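## Task

Take a loose grey peg and push it fully into a free hole of the yellow sulfur ball held by the other gripper until it locks. Pegs already in the ball must stay in place. At the end that gripper must still hold the ball or a peg locked into it. Nothing else may rely on the robot to stay in place.

## Robot and tools

ROBOT. Two six-joint arms with parallel two-finger grippers, named left_arm and right_arm. The names do not refer to image sides. Both are reported in one scene frame: origin at the table centre, table surface at z = +0.020 m, +z up. The arms face each other across the table, with left_arm's base on the +y side at (-0.049, +0.528, +0.102) and right_arm's at (+0.050, -0.466, +0.079). On each gripper the fingers point along its own +x axis and close along its y axis. end_effector_position is the point between the finger pads, about 3 to 4 cm short of the tips. Reported hand positions can be a little wrong, more so at long reach. Joint friction may stop a gripper short or leave it tilted, and very small moves may not happen at all. Check the pose after each motion.

THE ROW. Every motion command uses one row of 16 numbers covering both arms: left_arm x, y, z, qw, qx, qy, qz, opening, then right_arm in the same order. x, y, z is an absolute target position in metres, scene frame. qw..qz is an absolute target orientation, w first, scene frame. Always send both halves, even when only one arm should move. To keep an arm still, repeat the exact pose from the last result before it stopped, plus its intended opening. To hold an orientation, keep sending the same quaternion rather than copying the drifting reported one. Opening runs from -1 to +1. +1 is fully open (0.088 m), and empty fingers close at about -0.80. Going from open to shut takes at least about 0.5 s. Each control step, the commanded pose is clipped to within 70 mm and 16 degrees of the measured pose. The controller favours position over orientation when it cannot reach both.

TOOLS.
execute_actions(actions, pictures): actions is a list holding one item or nothing. An empty list returns the current state. {"rows": [...], "steps": n} plays up to 15 rows, one per 1/30 s step; n is at most 15 and defaults to 15, and the last row repeats if rows run out. {"steps": n} alone waits up to 300 steps, counted from the previous result, so your reply time is included. A call is refused, sending nothing, if a target lies more than 0.6 m from that arm's last reported position along any gripper axis. pictures (boolean) toggles camera images.
move(target, speed): target is one 16-number row as above, giving absolute poses. Each gripper travels in a straight line, turning the short way; both arms finish together within 0.5 to 10 s. speed is in m/s, from 0.002 to 0.5, default 0.25, and the turn rate is limited to twice that in rad/s. Openings are sent at the start. Paths ignore obstacles and the other arm, and grippers may lag, stray or overshoot speed. Faster contact and targets set deeper past contact mean harder pushes.
wait(seconds): 0 to 10 s with nothing new sent.
zoom_image(camera, region): camera is cam_head_left, cam_head_right, cam_left_wrist or cam_right_wrist. region is [x0, y0, x1, y1] in pixels from the top-left corner, at most 504 by 504. All images are 672x504.
read_manual(section): licence texts only.
finished_scene(scene): ends the current scene (give its number) and grades it; it cannot be reversed. Its result gives the next task. Replying without a tool call ends everything.

RESULTS. The state line gives, for each arm, end_effector_position (m), end_effector_quat_wxyz and velocities. grip_measured is the finger opening on the command scale; the last joint value is the opening in metres. Readings carry a fixed offset of up to about 1 mm, and read up to about 3 mm (0.061) narrow when squeezing hard. To hold something, command about 0.07 below grip_measured; less than that grips more lightly. Parts under about 3 mm wide get proportionally less force. A "pose unreachable" line means a clearance check changed or blocked that arm's command. HELD marks steps where a row was not fully sent. "Hand target" shows where the controller is currently driving each gripper. After an action each arm moves on only to its last clipped pose, so send the remainder next. The move: line gives the outcome (done, off_target, moving, held, fault) and any limits. limits=paced means the pose was clipped; limits=held means steps were blocked, after which the arm may move faster than speed. It also lists each gripper's distance from its target. If only one arm is named, the other finished normally. Camera calibration changes are listed when they occur.

TIMING.

AVOID. Do not knock or place anything off the table. Do not let the arms collide or press on each other. Do not let pegs or balls drop or slip, or slam into things. Joint load limits (N m) are waist 16.6, shoulder 20.6, elbow 20.5, wrist pitch 5.42, wrist yaw 5.4 and wrist roll 5.07, and held weight counts. Reaching a limit freezes the arm for 10 s and discards the rest of the call. Long holding heats motors: MOTOR HOT appears from 50 °C. At 95 °C an OVER-TEMPERATURE FAULT holds the arm, and it may go limp and drop its load. Loose objects may occasionally be nudged by outside pushes. Smooth, low-effort motion is preferred.

Each tool is called after ">>>" as name(argument=value, ...) on one line, values as JSON.

## Session

I'll start by looking at the current state of the scene.

>>> execute_actions(actions=[])

Scene clock: 0.00 s of 4400.00 s.
left_arm: end_effector_position=(+0.2045, +0.1752, +0.3057) grip_measured=+0.003 end_effector_quat_wxyz=(+0.845, -0.004, -0.015, -0.535) end_effector_velocity=(-0.000, +0.000, +0.001) end_effector_angular_velocity=(-0.008, +0.022, +0.014) | right_arm: end_effector_position=(+0.0015, -0.1527, +0.4016) grip_measured=+1.000 end_effector_quat_wxyz=(+0.651, +0.015, -0.016, +0.759) end_effector_velocity=(-0.000, +0.001, -0.003) end_effector_angular_velocity=(-0.011, -0.009, +0.005)
Joint positions: left_arm=[0.279 1.622 0.644 1.008 0.274 0.001 0.039] | right_arm=[-0.003  0.855  0.655  0.245 -0.    -0.005  0.088]
Joint velocities: left_arm=[-0.007 -0.007 -0.002 -0.007 -0.022 -0.022 -0.   ] | right_arm=[-0.002  0.002 -0.002 -0.007 -0.007 -0.007 -0.   ]
Motor temperatures (°C, as the motors report them): left_arm=[23 21 23 21 23 21] | right_arm=[20 23 23 20 21 20]
Heat: left arm: hottest waist 23 °C (+0.0 °C/min); right arm: hottest shoulder 23 °C (+0.0 °C/min).
Hand target (left_arm): +0.204, +0.175, +0.306; +0.845, -0.004, -0.015, -0.535
Hand target (right_arm): +0.002, -0.153, +0.402; +0.651, +0.015, -0.016, +0.759

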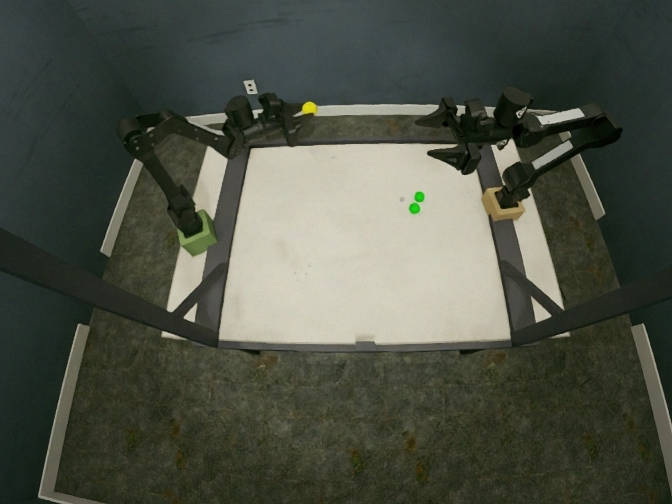

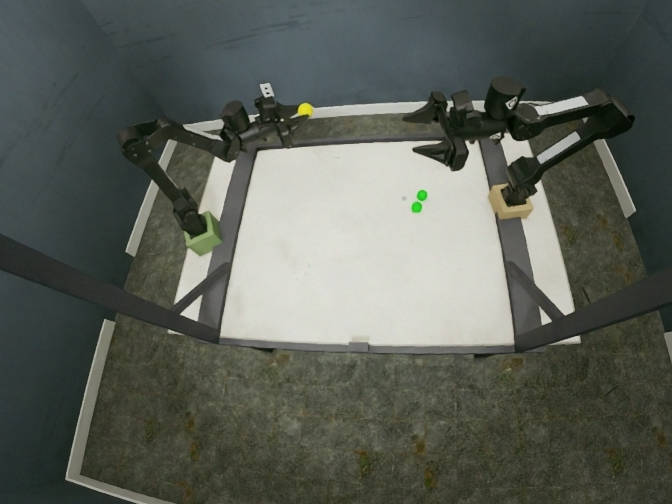

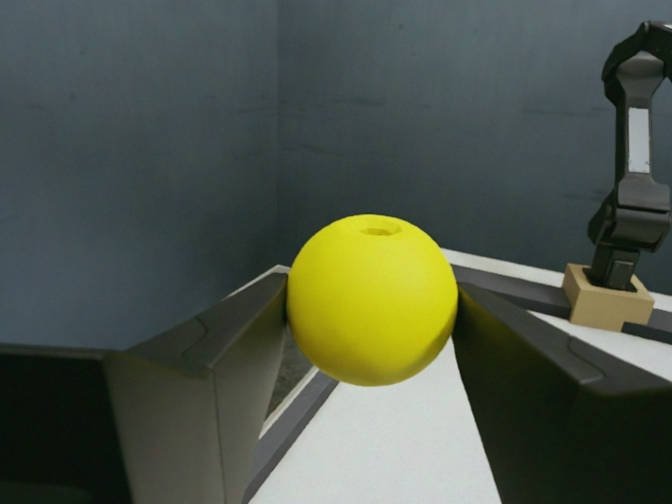

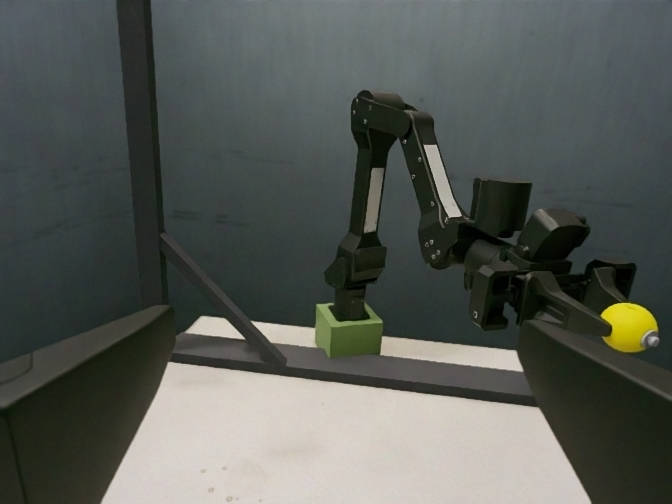

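>>> zoom_image(camera="cam_head_left", region=[370, 170, 450, 230])

>>> zoom_image(camera="cam_right_wrist", region=[552, 270, 672, 380])

>>> zoom_image(camera="cam_left_wrist", region=[260, 190, 480, 400])

>>> zoom_image(camera="cam_head_left", region=[270, 80, 340, 140])

Region (370, 170, 450, 230) of cam_head_left's 672x504 image, scaled by 6.300, with more detail than that image has; it fills the top 378 rows of this view, and the rest is white.

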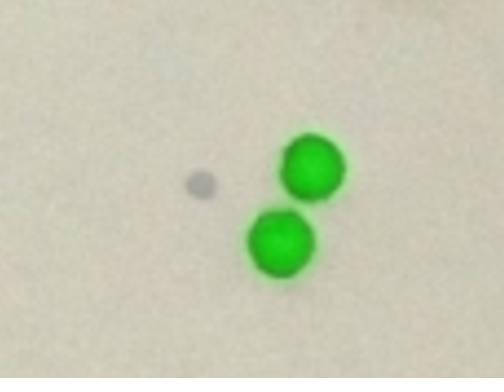

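Region (552, 270, 672, 380) of cam_right_wrist's 672x504 image, scaled by 4.200, with more detail than that image has; it fills the top 462 rows of this view, and the rest is white.

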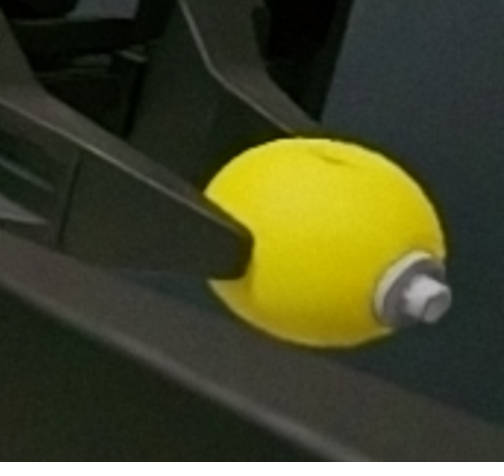

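Region (260, 190, 480, 400) of cam_left_wrist's 672x504 image, scaled by 2.291, with more detail than that image has; it fills the top 481 rows of this view, and the rest is white.

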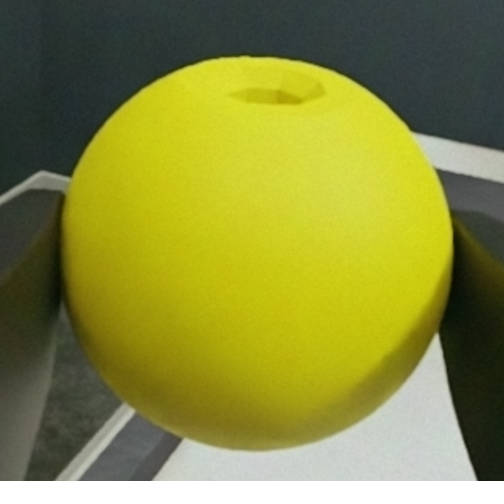

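Region (270, 80, 340, 140) of cam_head_left's 672x504 image, scaled by 7.200, with more detail than that image has; it fills the top 432 rows of this view, and the rest is white.

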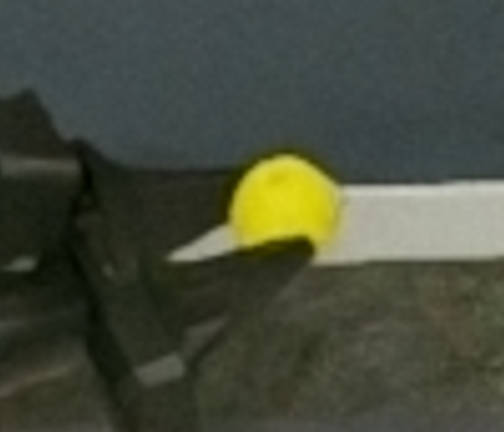

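>>> move(target=[0.2045, 0.1752, 0.3057, 0.845, -0.004, -0.015, -0.535, -0.07, 0.075, -0.109, 0.16, 0.5, -0.5, 0.5, 0.5, 1.0], speed=0.25)

Scene clock: 38.70 s of 4400.00 s.
left_arm: end_effector_position=(+0.2045, +0.1752, +0.3057) grip_measured=+0.003 end_effector_quat_wxyz=(+0.845, -0.004, -0.015, -0.535) end_effector_velocity=(+0.000, -0.000, +0.000) end_effector_angular_velocity=(+0.005, -0.005, +0.005) | right_arm: end_effector_position=(+0.0739, -0.1114, +0.1627) grip_measured=+1.000 end_effector_quat_wxyz=(+0.499, -0.497, +0.499, +0.506) end_effector_velocity=(+0.000, +0.007, +0.009) end_effector_angular_velocity=(+0.028, +0.005, +0.020)
Joint positions: left_arm=[0.279 1.622 0.644 1.008 0.274 0.001 0.039] | right_arm=[-0.228  1.904  1.459 -1.118 -0.01  -0.077  0.088]
Joint velocities: left_arm=[-0.002 -0.002  0.002 -0.007 -0.007  0.007 -0.   ] | right_arm=[-0.002 -0.002  0.032 -0.007 -0.007 -0.022 -0.   ]
Motor temperatures (°C, as the motors report them): left_arm=[23 25 26 26 23 21] | right_arm=[20 24 28 26 21 20]
Heat: left arm: hottest elbow 26 °C (+4.7 °C/min); right arm: hottest elbow 28 °C (+7.8 °C/min).
Hand target (left_arm): +0.205, +0.175, +0.306; +0.845, -0.004, -0.015, -0.535
Hand target (right_arm): +0.075, -0.110, +0.160; +0.497, -0.500, +0.501, +0.503
Off the commanded pose (left_arm): 0.000 m, 0 deg.
Off the commanded pose (right_arm): 0.004 m, 1 deg.
After step 90, 32.07 s passed at rest.
move: done
camera_calibration (this result's frames):
cam_right_wrist: T_world_to_cam=[[0.996967, 0.0773603, 0.00844807, -0.0641989], [0.0710686, -0.94932, 0.306172, -0.127833], [0.0317055, -0.304643, -0.951939, 0.198063], [0, 0, 0, 1]] pos_world=[0.0668095, -0.0560495, 0.228225]

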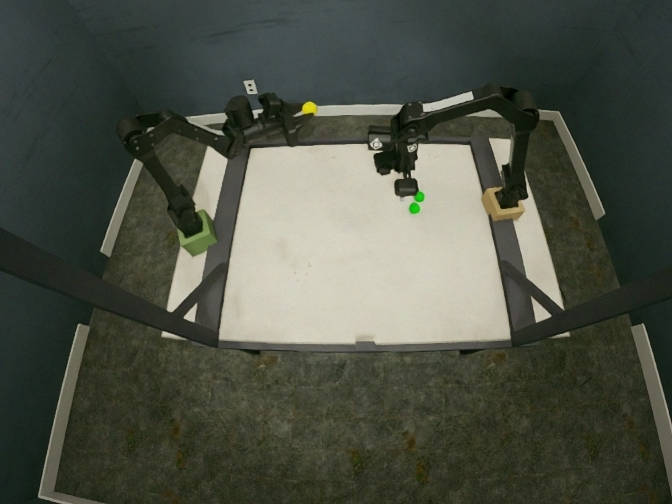

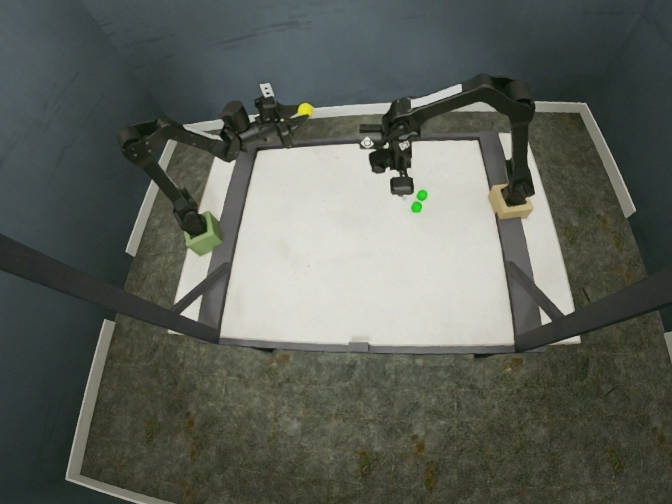

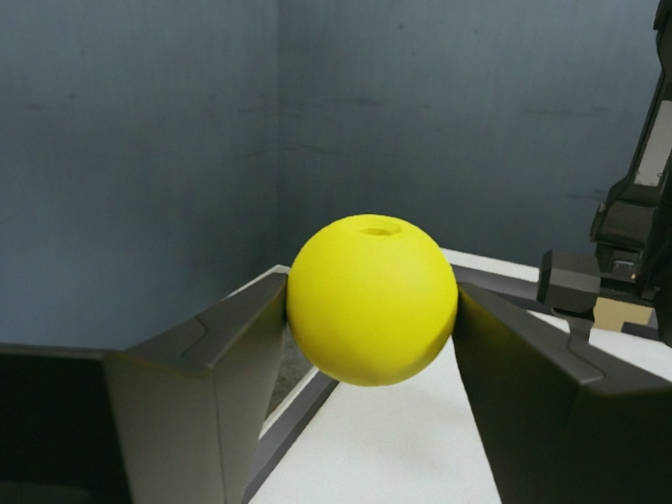

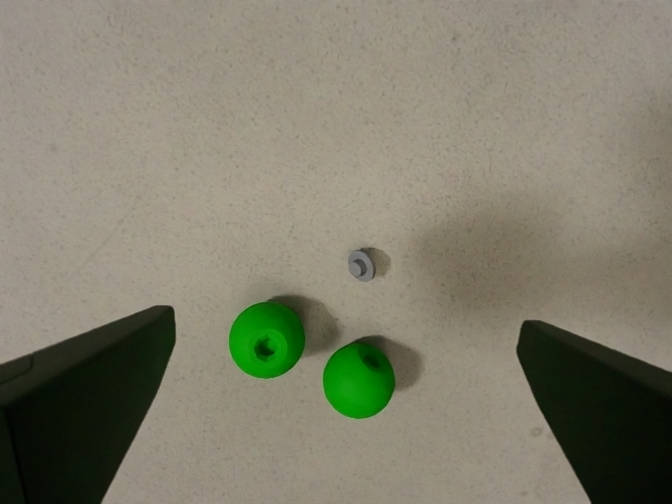

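>>> zoom_image(camera="cam_right_wrist", region=[325, 230, 405, 300])

Region (325, 230, 405, 300) of cam_right_wrist's 672x504 image, scaled by 6.300, with more detail than that image has; it fills the top 441 rows of this view, and the rest is white.

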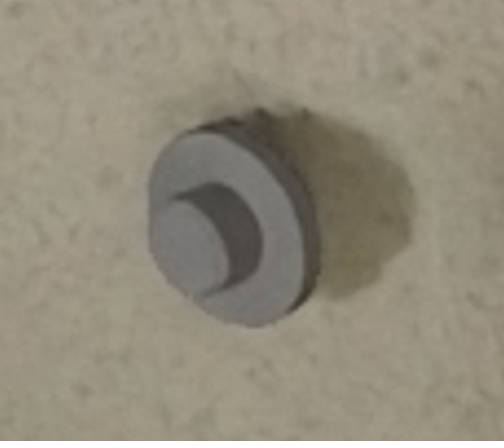

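>>> move(target=[0.2045, 0.1752, 0.3057, 0.845, -0.004, -0.015, -0.535, -0.07, 0.087, -0.128, 0.105, -0.0185, -0.7069, -0.0185, 0.7069, -0.18], speed=0.3)

Scene clock: 113.07 s of 4400.00 s.
left_arm: end_effector_position=(+0.2045, +0.1752, +0.3057) grip_measured=+0.003 end_effector_quat_wxyz=(+0.845, -0.004, -0.015, -0.535) end_effector_velocity=(-0.001, +0.001, -0.003) end_effector_angular_velocity=(+0.012, +0.002, +0.005) | right_arm: end_effector_position=(+0.0859, -0.1245, +0.1116) grip_measured=-0.177 end_effector_quat_wxyz=(-0.011, -0.707, -0.026, +0.707) end_effector_velocity=(+0.001, -0.004, -0.003) end_effector_angular_velocity=(-0.018, -0.006, +0.019)
Joint positions: left_arm=[0.279 1.622 0.644 1.008 0.274 0.001 0.039] | right_arm=[-0.263  1.91   1.254 -0.894 -0.004 -1.729  0.03 ]
Joint velocities: left_arm=[-0.002 -0.002 -0.007 -0.007 -0.007  0.007 -0.   ] | right_arm=[-0.002  0.002 -0.007 -0.007  0.007 -0.022 -0.   ]
Motor temperatures (°C, as the motors report them): left_arm=[23 27 29 30 23 21] | right_arm=[20 32 30 22 21 20]
Heat: left arm: hottest wrist pitch 30 °C (+3.0 °C/min); right arm: hottest shoulder 32 °C (+3.0 °C/min).
Hand target (left_arm): +0.205, +0.175, +0.306; +0.845, -0.004, -0.015, -0.535
Hand target (right_arm): +0.087, -0.128, +0.105; +0.019, +0.707, +0.019, -0.707
Off the commanded pose (left_arm): 0.000 m, 0 deg.
Off the commanded pose (right_arm): 0.008 m, 1 deg.
After step 90, 68.23 s passed at rest.
move: done
camera_calibration (this result's frames):
cam_right_wrist: T_world_to_cam=[[-0.123845, 0.991566, 0.0381906, 0.132035], [0.942739, 0.105561, 0.316385, -0.0700919], [0.309685, 0.0751865, -0.947862, 0.168049], [0, 0, 0, 1]] pos_world=[0.0303881, -0.136157, 0.176421]

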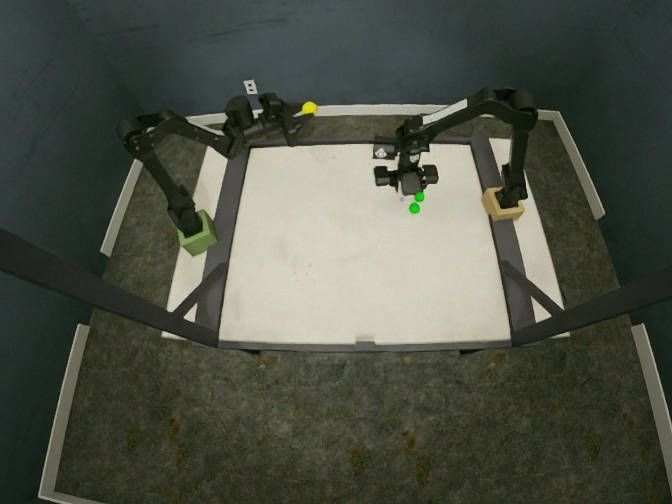

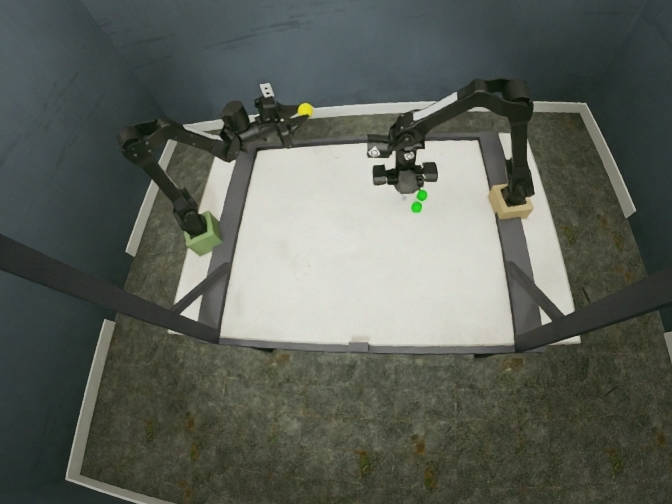

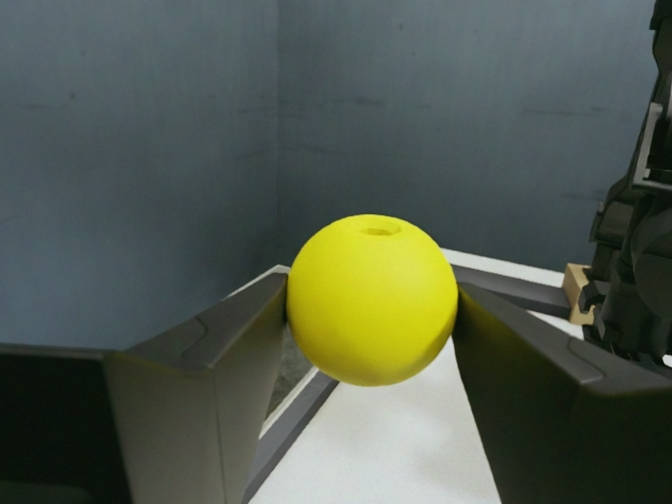

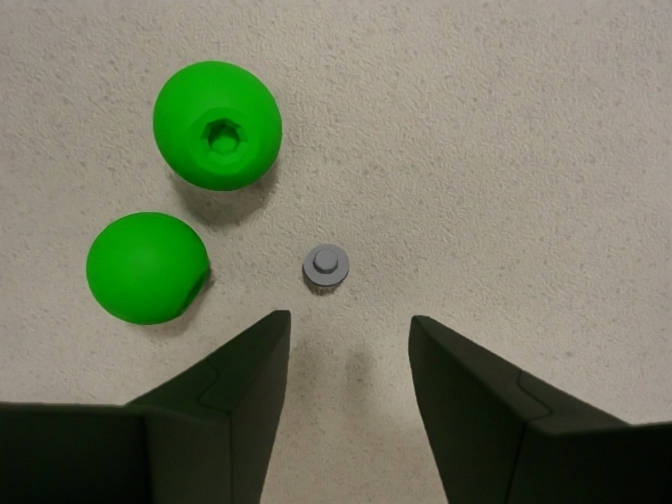

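>>> zoom_image(camera="cam_right_wrist", region=[280, 220, 440, 340])

Region (280, 220, 440, 340) of cam_right_wrist's 672x504 image, scaled by 3.150, with more detail than that image has; it fills the top 378 rows of this view, and the rest is white.

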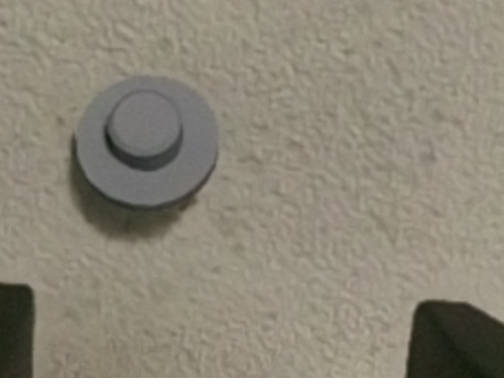

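>>> move(target=[0.2045, 0.1752, 0.3057, 0.845, -0.004, -0.015, -0.535, -0.07, 0.084, -0.131, 0.074, -0.0185, -0.7069, -0.0185, 0.7069, -0.18], speed=0.1)

Scene clock: 124.07 s of 4400.00 s.
left_arm: end_effector_position=(+0.2045, +0.1752, +0.3057) grip_measured=+0.003 end_effector_quat_wxyz=(+0.845, -0.004, -0.015, -0.535) end_effector_velocity=(+0.000, -0.000, +0.000) end_effector_angular_velocity=(-0.001, +0.008, +0.005) | right_arm: end_effector_position=(+0.0849, -0.1274, +0.0799) grip_measured=-0.177 end_effector_quat_wxyz=(-0.011, -0.707, -0.025, +0.707) end_effector_velocity=(+0.001, -0.005, +0.002) end_effector_angular_velocity=(-0.016, +0.009, +0.000)
Joint positions: left_arm=[0.279 1.622 0.644 1.008 0.274 0.001 0.039] | right_arm=[-0.261  1.957  1.179 -0.774 -0.003 -1.727  0.03 ]
Joint velocities: left_arm=[-0.002 -0.002  0.002 -0.007 -0.007 -0.007 -0.   ] | right_arm=[-0.007 -0.007 -0.002 -0.022 -0.007 -0.007 -0.   ]
Motor temperatures (°C, as the motors report them): left_arm=[23 27 29 31 23 21] | right_arm=[20 32 30 22 21 20]
Heat: left arm: hottest wrist pitch 31 °C (+3.0 °C/min); right arm: hottest shoulder 32 °C (+3.0 °C/min).
Hand target (left_arm): +0.205, +0.175, +0.306; +0.845, -0.004, -0.015, -0.535
Hand target (right_arm): +0.084, -0.131, +0.074; +0.018, +0.707, +0.018, -0.707
Off the commanded pose (left_arm): 0.000 m, 0 deg.
Off the commanded pose (right_arm): 0.007 m, 1 deg.
After step 90, 7.20 s passed at rest.
move: done
camera_calibration (this result's frames):
cam_right_wrist: T_world_to_cam=[[-0.123471, 0.991689, 0.0361648, 0.136207], [0.942622, 0.105814, 0.316651, -0.0587988], [0.310192, 0.0731868, -0.947853, 0.138222], [0, 0, 0, 1]] pos_world=[0.0293672, -0.138969, 0.144707]

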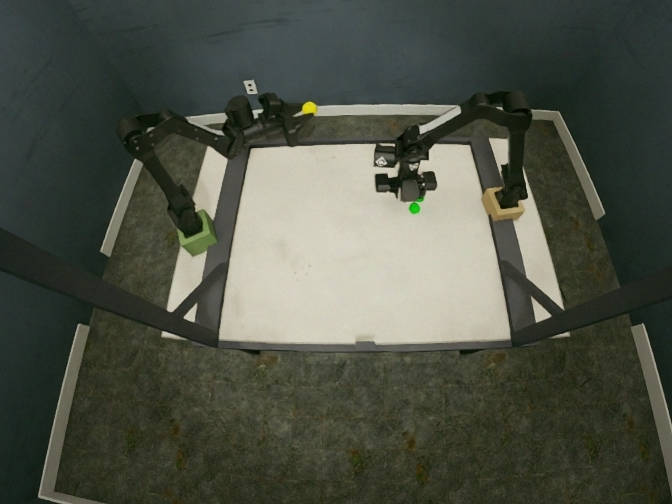

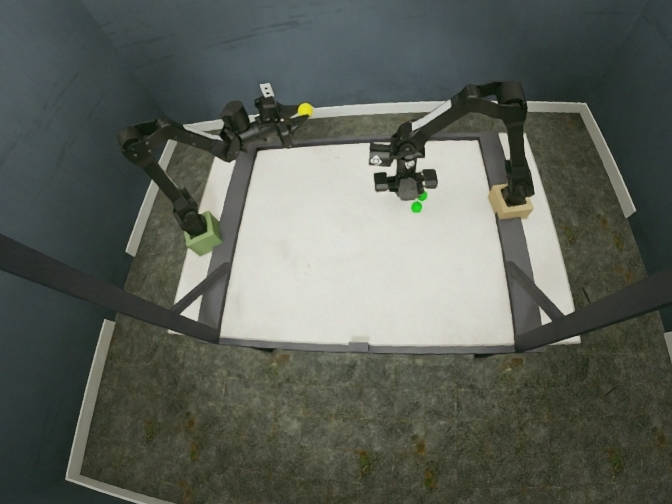

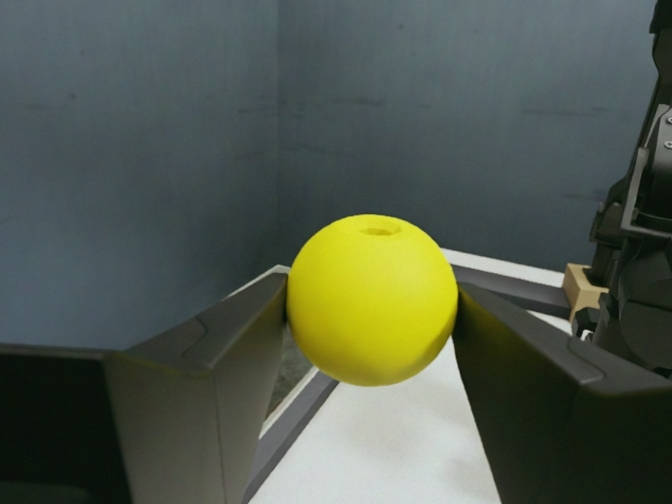

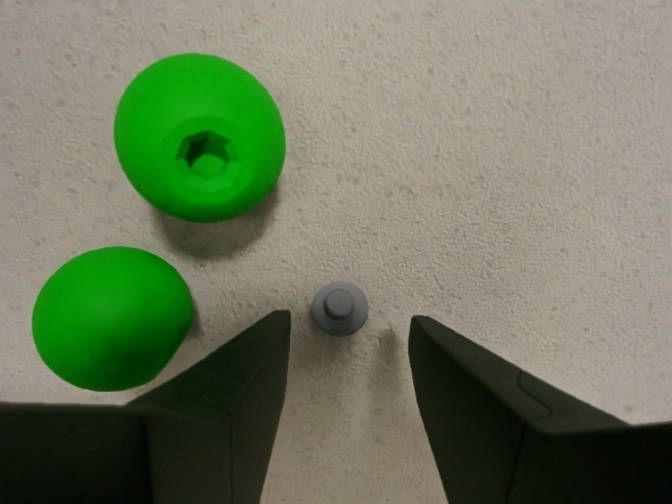

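>>> zoom_image(camera="cam_right_wrist", region=[270, 260, 430, 380])

Region (270, 260, 430, 380) of cam_right_wrist's 672x504 image, scaled by 3.150, with more detail than that image has; it fills the top 378 rows of this view, and the rest is white.

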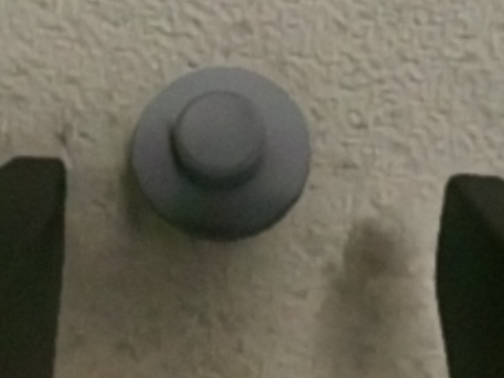

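>>> move(target=[0.2045, 0.1752, 0.3057, 0.845, -0.004, -0.015, -0.535, -0.07, 0.084, -0.1325, 0.058, -0.0185, -0.7069, -0.0185, 0.7069, -0.18], speed=0.04)

Scene clock: 137.73 s of 4400.00 s.
left_arm: end_effector_position=(+0.2045, +0.1752, +0.3057) grip_measured=+0.003 end_effector_quat_wxyz=(+0.845, -0.004, -0.015, -0.535) end_effector_velocity=(-0.001, +0.001, -0.003) end_effector_angular_velocity=(+0.006, +0.015, +0.005) | right_arm: end_effector_position=(+0.0848, -0.1283, +0.0642) grip_measured=-0.177 end_effector_quat_wxyz=(-0.011, -0.707, -0.026, +0.707) end_effector_velocity=(-0.000, -0.004, -0.001) end_effector_angular_velocity=(-0.013, -0.006, +0.010)
Joint positions: left_arm=[0.279 1.622 0.644 1.008 0.274 0.001 0.039] | right_arm=[-0.261  1.985  1.147 -0.712 -0.003 -1.727  0.03 ]
Joint velocities: left_arm=[-0.002 -0.002 -0.007 -0.007 -0.007 -0.007  0.   ] | right_arm=[ 0.002 -0.002 -0.007 -0.007  0.007 -0.007 -0.   ]
Motor temperatures (°C, as the motors report them): left_arm=[23 28 29 31 23 21] | right_arm=[20 32 29 22 21 20]
Heat: left arm: hottest wrist pitch 31 °C (+2.0 °C/min); right arm: hottest shoulder 32 °C (+2.0 °C/min).
Hand target (left_arm): +0.205, +0.175, +0.306; +0.845, -0.004, -0.015, -0.535
Hand target (right_arm): +0.084, -0.132, +0.058; +0.018, +0.707, +0.019, -0.707
Off the commanded pose (left_arm): 0.000 m, 0 deg.
Off the commanded pose (right_arm): 0.008 m, 1 deg.
After step 90, 9.80 s passed at rest.
move: done
camera_calibration (this result's frames):
cam_right_wrist: T_world_to_cam=[[-0.123477, 0.991633, 0.0376502, 0.137537], [0.942572, 0.105333, 0.31696, -0.0537085], [0.310342, 0.0746252, -0.947691, 0.123547], [0, 0, 0, 1]] pos_world=[0.0292649, -0.139949, 0.128929]

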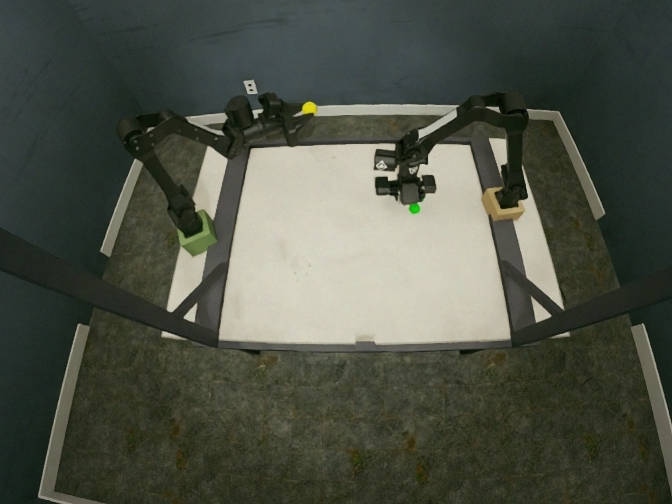

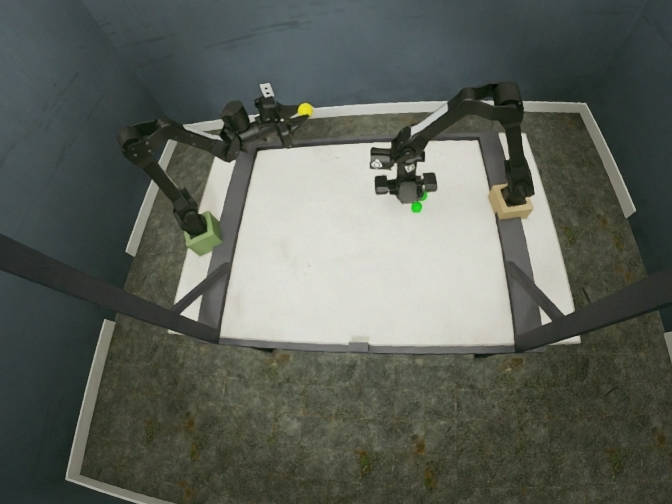

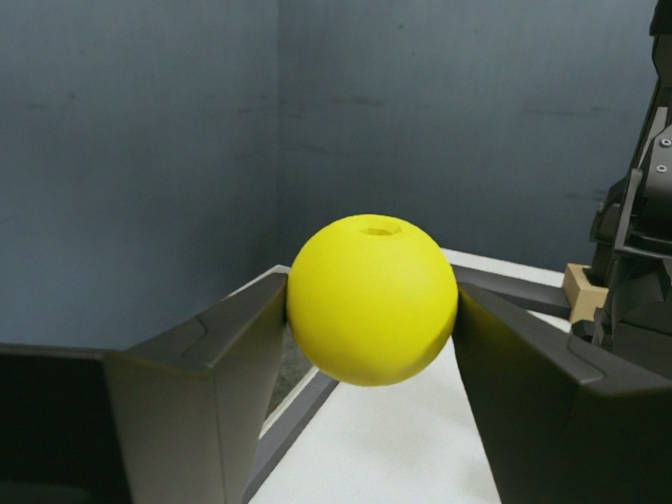

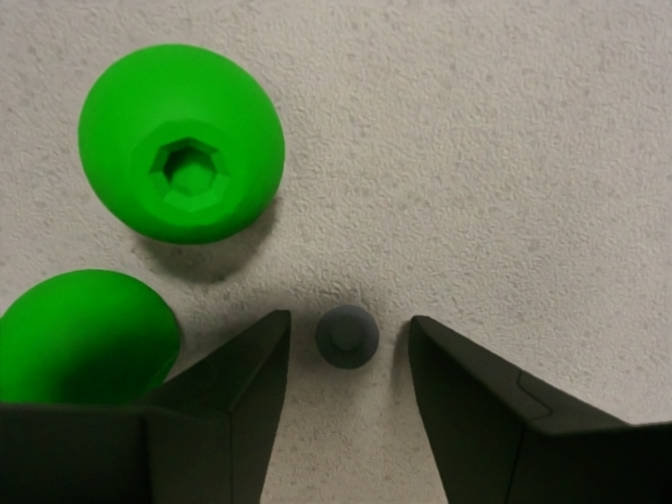

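>>> zoom_image(camera="cam_right_wrist", region=[270, 280, 430, 400])

Region (270, 280, 430, 400) of cam_right_wrist's 672x504 image, scaled by 3.150, with more detail than that image has; it fills the top 378 rows of this view, and the rest is white.

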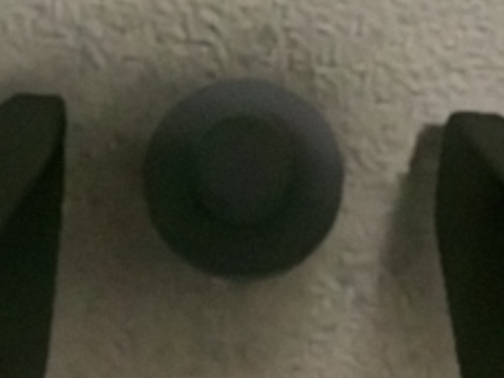

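>>> move(target=[0.2045, 0.1752, 0.3057, 0.845, -0.004, -0.015, -0.535, -0.07, 0.084, -0.1325, 0.0535, -0.0185, -0.7069, -0.0185, 0.7069, -0.18], speed=0.02)

Scene clock: 146.03 s of 4400.00 s.
left_arm: end_effector_position=(+0.2045, +0.1752, +0.3057) grip_measured=+0.003 end_effector_quat_wxyz=(+0.845, -0.004, -0.015, -0.535) end_effector_velocity=(-0.000, +0.000, -0.008) end_effector_angular_velocity=(+0.025, +0.030, -0.005) | right_arm: end_effector_position=(+0.0848, -0.1277, +0.0603) grip_measured=-0.177 end_effector_quat_wxyz=(-0.010, -0.707, -0.026, +0.707) end_effector_velocity=(+0.002, -0.000, +0.003) end_effector_angular_velocity=(+0.002, -0.008, +0.019)
Joint positions: left_arm=[0.279 1.622 0.644 1.008 0.274 0.001 0.039] | right_arm=[-0.261  1.994  1.142 -0.696 -0.003 -1.727  0.03 ]
Joint velocities: left_arm=[ 0.002 -0.002 -0.002 -0.037  0.007 -0.007 -0.   ] | right_arm=[-0.002 -0.007  0.002 -0.007  0.007 -0.022 -0.   ]
Motor temperatures (°C, as the motors report them): left_arm=[23 28 29 31 23 21] | right_arm=[20 32 29 22 21 20]
Heat: left arm: hottest wrist pitch 31 °C (+2.0 °C/min); right arm: hottest shoulder 32 °C (+2.0 °C/min).
Hand target (left_arm): +0.205, +0.175, +0.306; +0.845, -0.004, -0.015, -0.535
Hand target (right_arm): +0.084, -0.133, +0.054; +0.019, +0.707, +0.018, -0.707
Off the commanded pose (left_arm): 0.000 m, 0 deg.
Off the commanded pose (right_arm): 0.008 m, 1 deg.
After step 90, 4.50 s passed at rest.
move: done
camera_calibration (this result's frames):
cam_right_wrist: T_world_to_cam=[[-0.123486, 0.991545, 0.0398782, 0.136963], [0.942496, 0.104611, 0.317423, -0.0527186], [0.310567, 0.0767823, -0.947445, 0.120068], [0, 0, 0, 1]] pos_world=[0.0293109, -0.139509, 0.12503]

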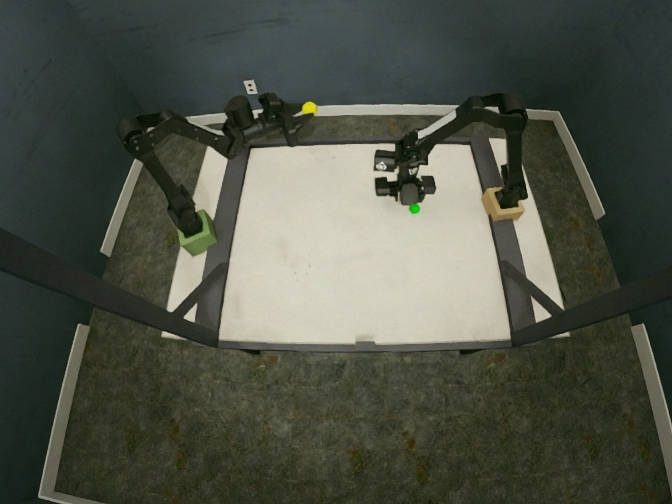

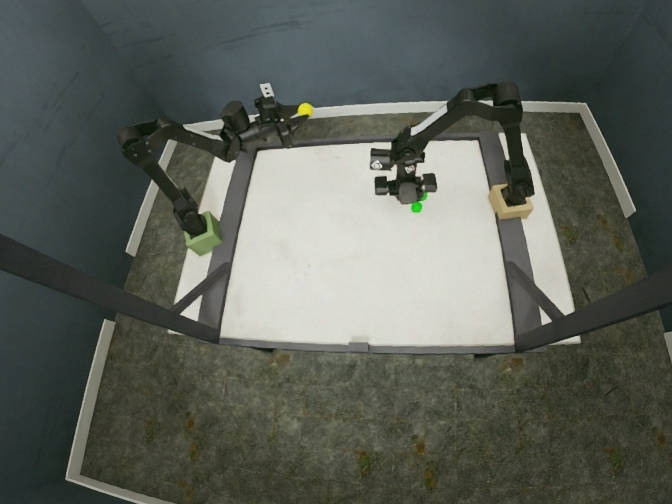

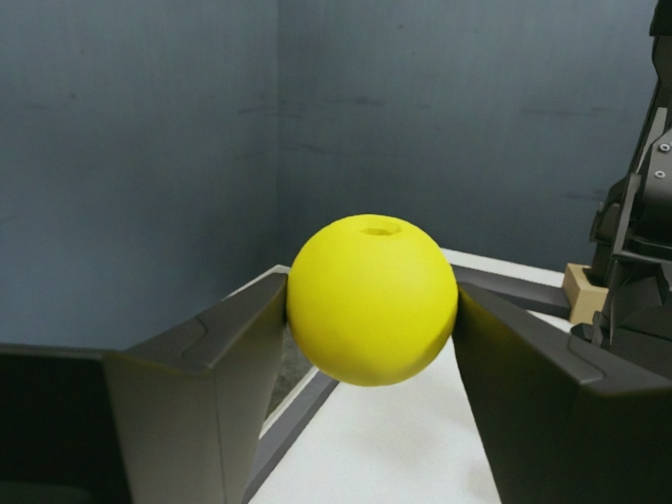

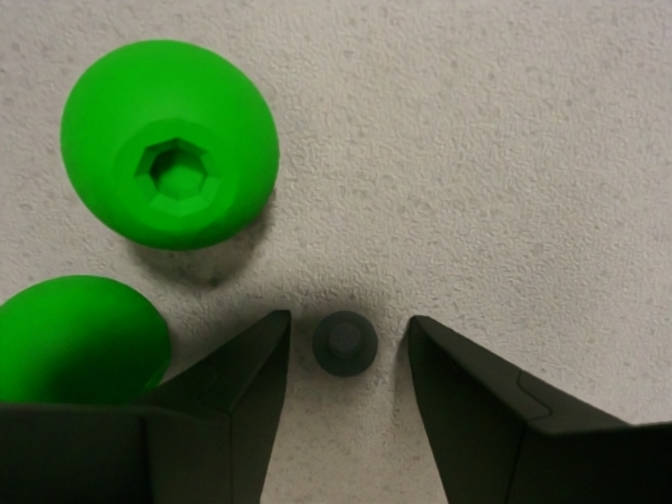

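>>> move(target=[0.2045, 0.1752, 0.3057, 0.845, -0.004, -0.015, -0.535, -0.07, 0.084, -0.1325, 0.0535, -0.0185, -0.7069, -0.0185, 0.7069, -0.54], speed=0.02)

Scene clock: 150.00 s of 4400.00 s.
left_arm: end_effector_position=(+0.2045, +0.1752, +0.3057) grip_measured=+0.003 end_effector_quat_wxyz=(+0.845, -0.004, -0.015, -0.535) end_effector_velocity=(+0.000, -0.000, -0.004) end_effector_angular_velocity=(+0.006, +0.015, +0.005) | right_arm: end_effector_position=(+0.0848, -0.1282, +0.0602) grip_measured=-0.527 end_effector_quat_wxyz=(-0.011, -0.707, -0.026, +0.707) end_effector_velocity=(-0.002, -0.002, +0.000) end_effector_angular_velocity=(-0.007, +0.008, +0.010)
Joint positions: left_arm=[0.279 1.622 0.644 1.008 0.274 0.001 0.039] | right_arm=[-0.261  1.994  1.141 -0.697 -0.003 -1.727  0.013]
Joint velocities: left_arm=[-0.002  0.002 -0.002 -0.007 -0.007 -0.007 -0.   ] | right_arm=[ 0.002 -0.002 -0.002 -0.007 -0.007 -0.007 -0.   ]
Motor temperatures (°C, as the motors report them): left_arm=[23 28 29 31 23 21] | right_arm=[20 32 28 22 21 20]
Heat: left arm: hottest wrist pitch 31 °C (+1.0 °C/min); right arm: hottest shoulder 32 °C (+2.0 °C/min).
Hand target (left_arm): +0.205, +0.175, +0.306; +0.845, -0.004, -0.015, -0.535
Hand target (right_arm): +0.084, -0.133, +0.054; +0.019, +0.707, +0.018, -0.707
Off the commanded pose (left_arm): 0.000 m, 0 deg.
Off the commanded pose (right_arm): 0.008 m, 1 deg.
After step 90, 0.17 s passed at rest.
move: done
camera_calibration (this result's frames):
cam_right_wrist: T_world_to_cam=[[-0.123478, 0.991619, 0.0380216, 0.137546], [0.942559, 0.105213, 0.317037, -0.0525005], [0.31038, 0.0749848, -0.947651, 0.119834], [0, 0, 0, 1]] pos_world=[0.0292747, -0.139855, 0.124975]

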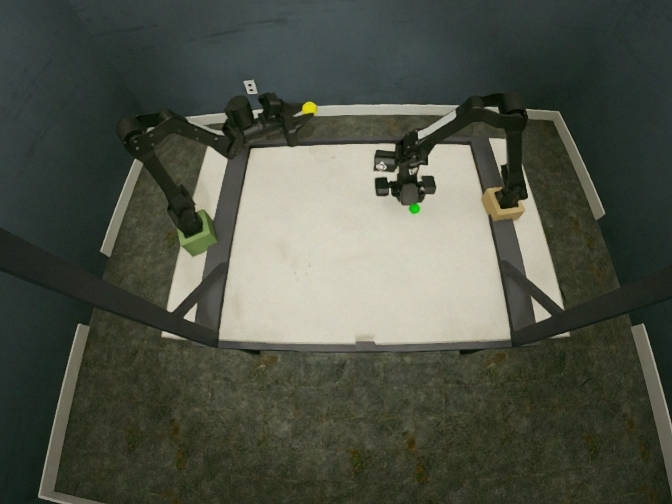

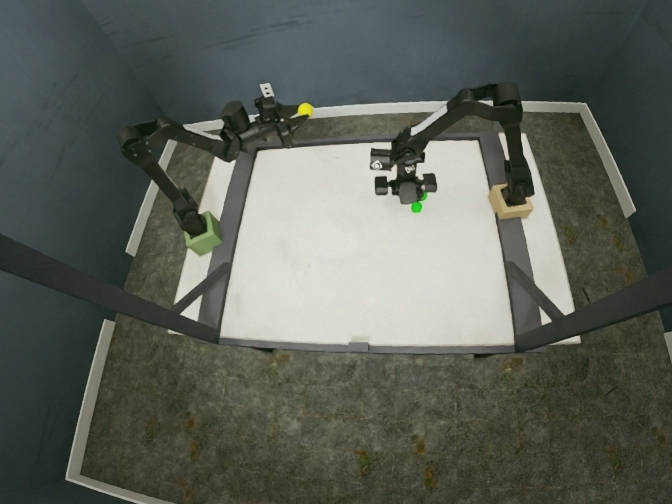

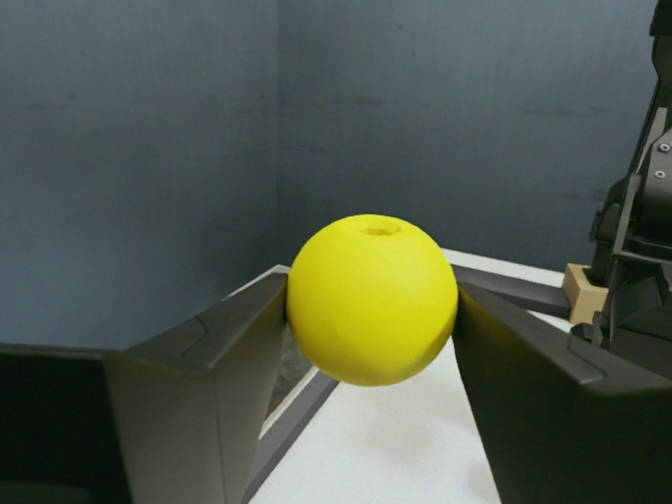

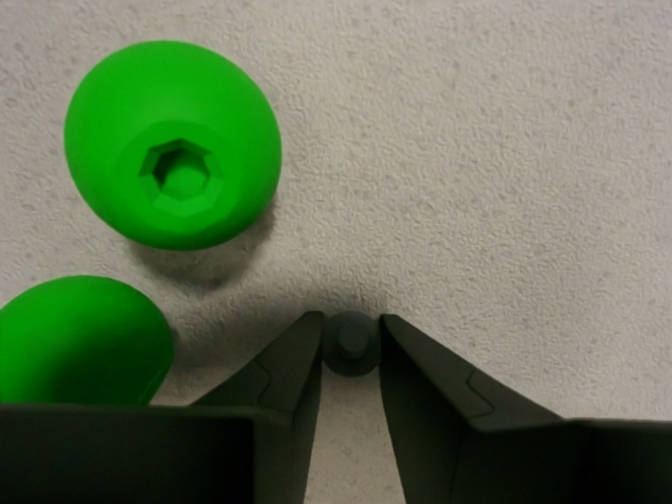

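>>> zoom_image(camera="cam_right_wrist", region=[290, 290, 420, 400])

Region (290, 290, 420, 400) of cam_right_wrist's 672x504 image, scaled by 3.877, with more detail than that image has; it fills the top 426 rows of this view, and the rest is white.

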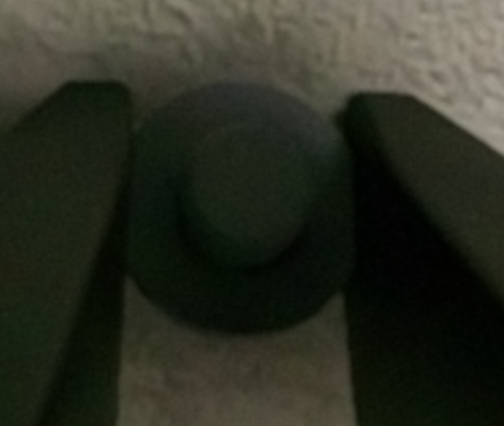

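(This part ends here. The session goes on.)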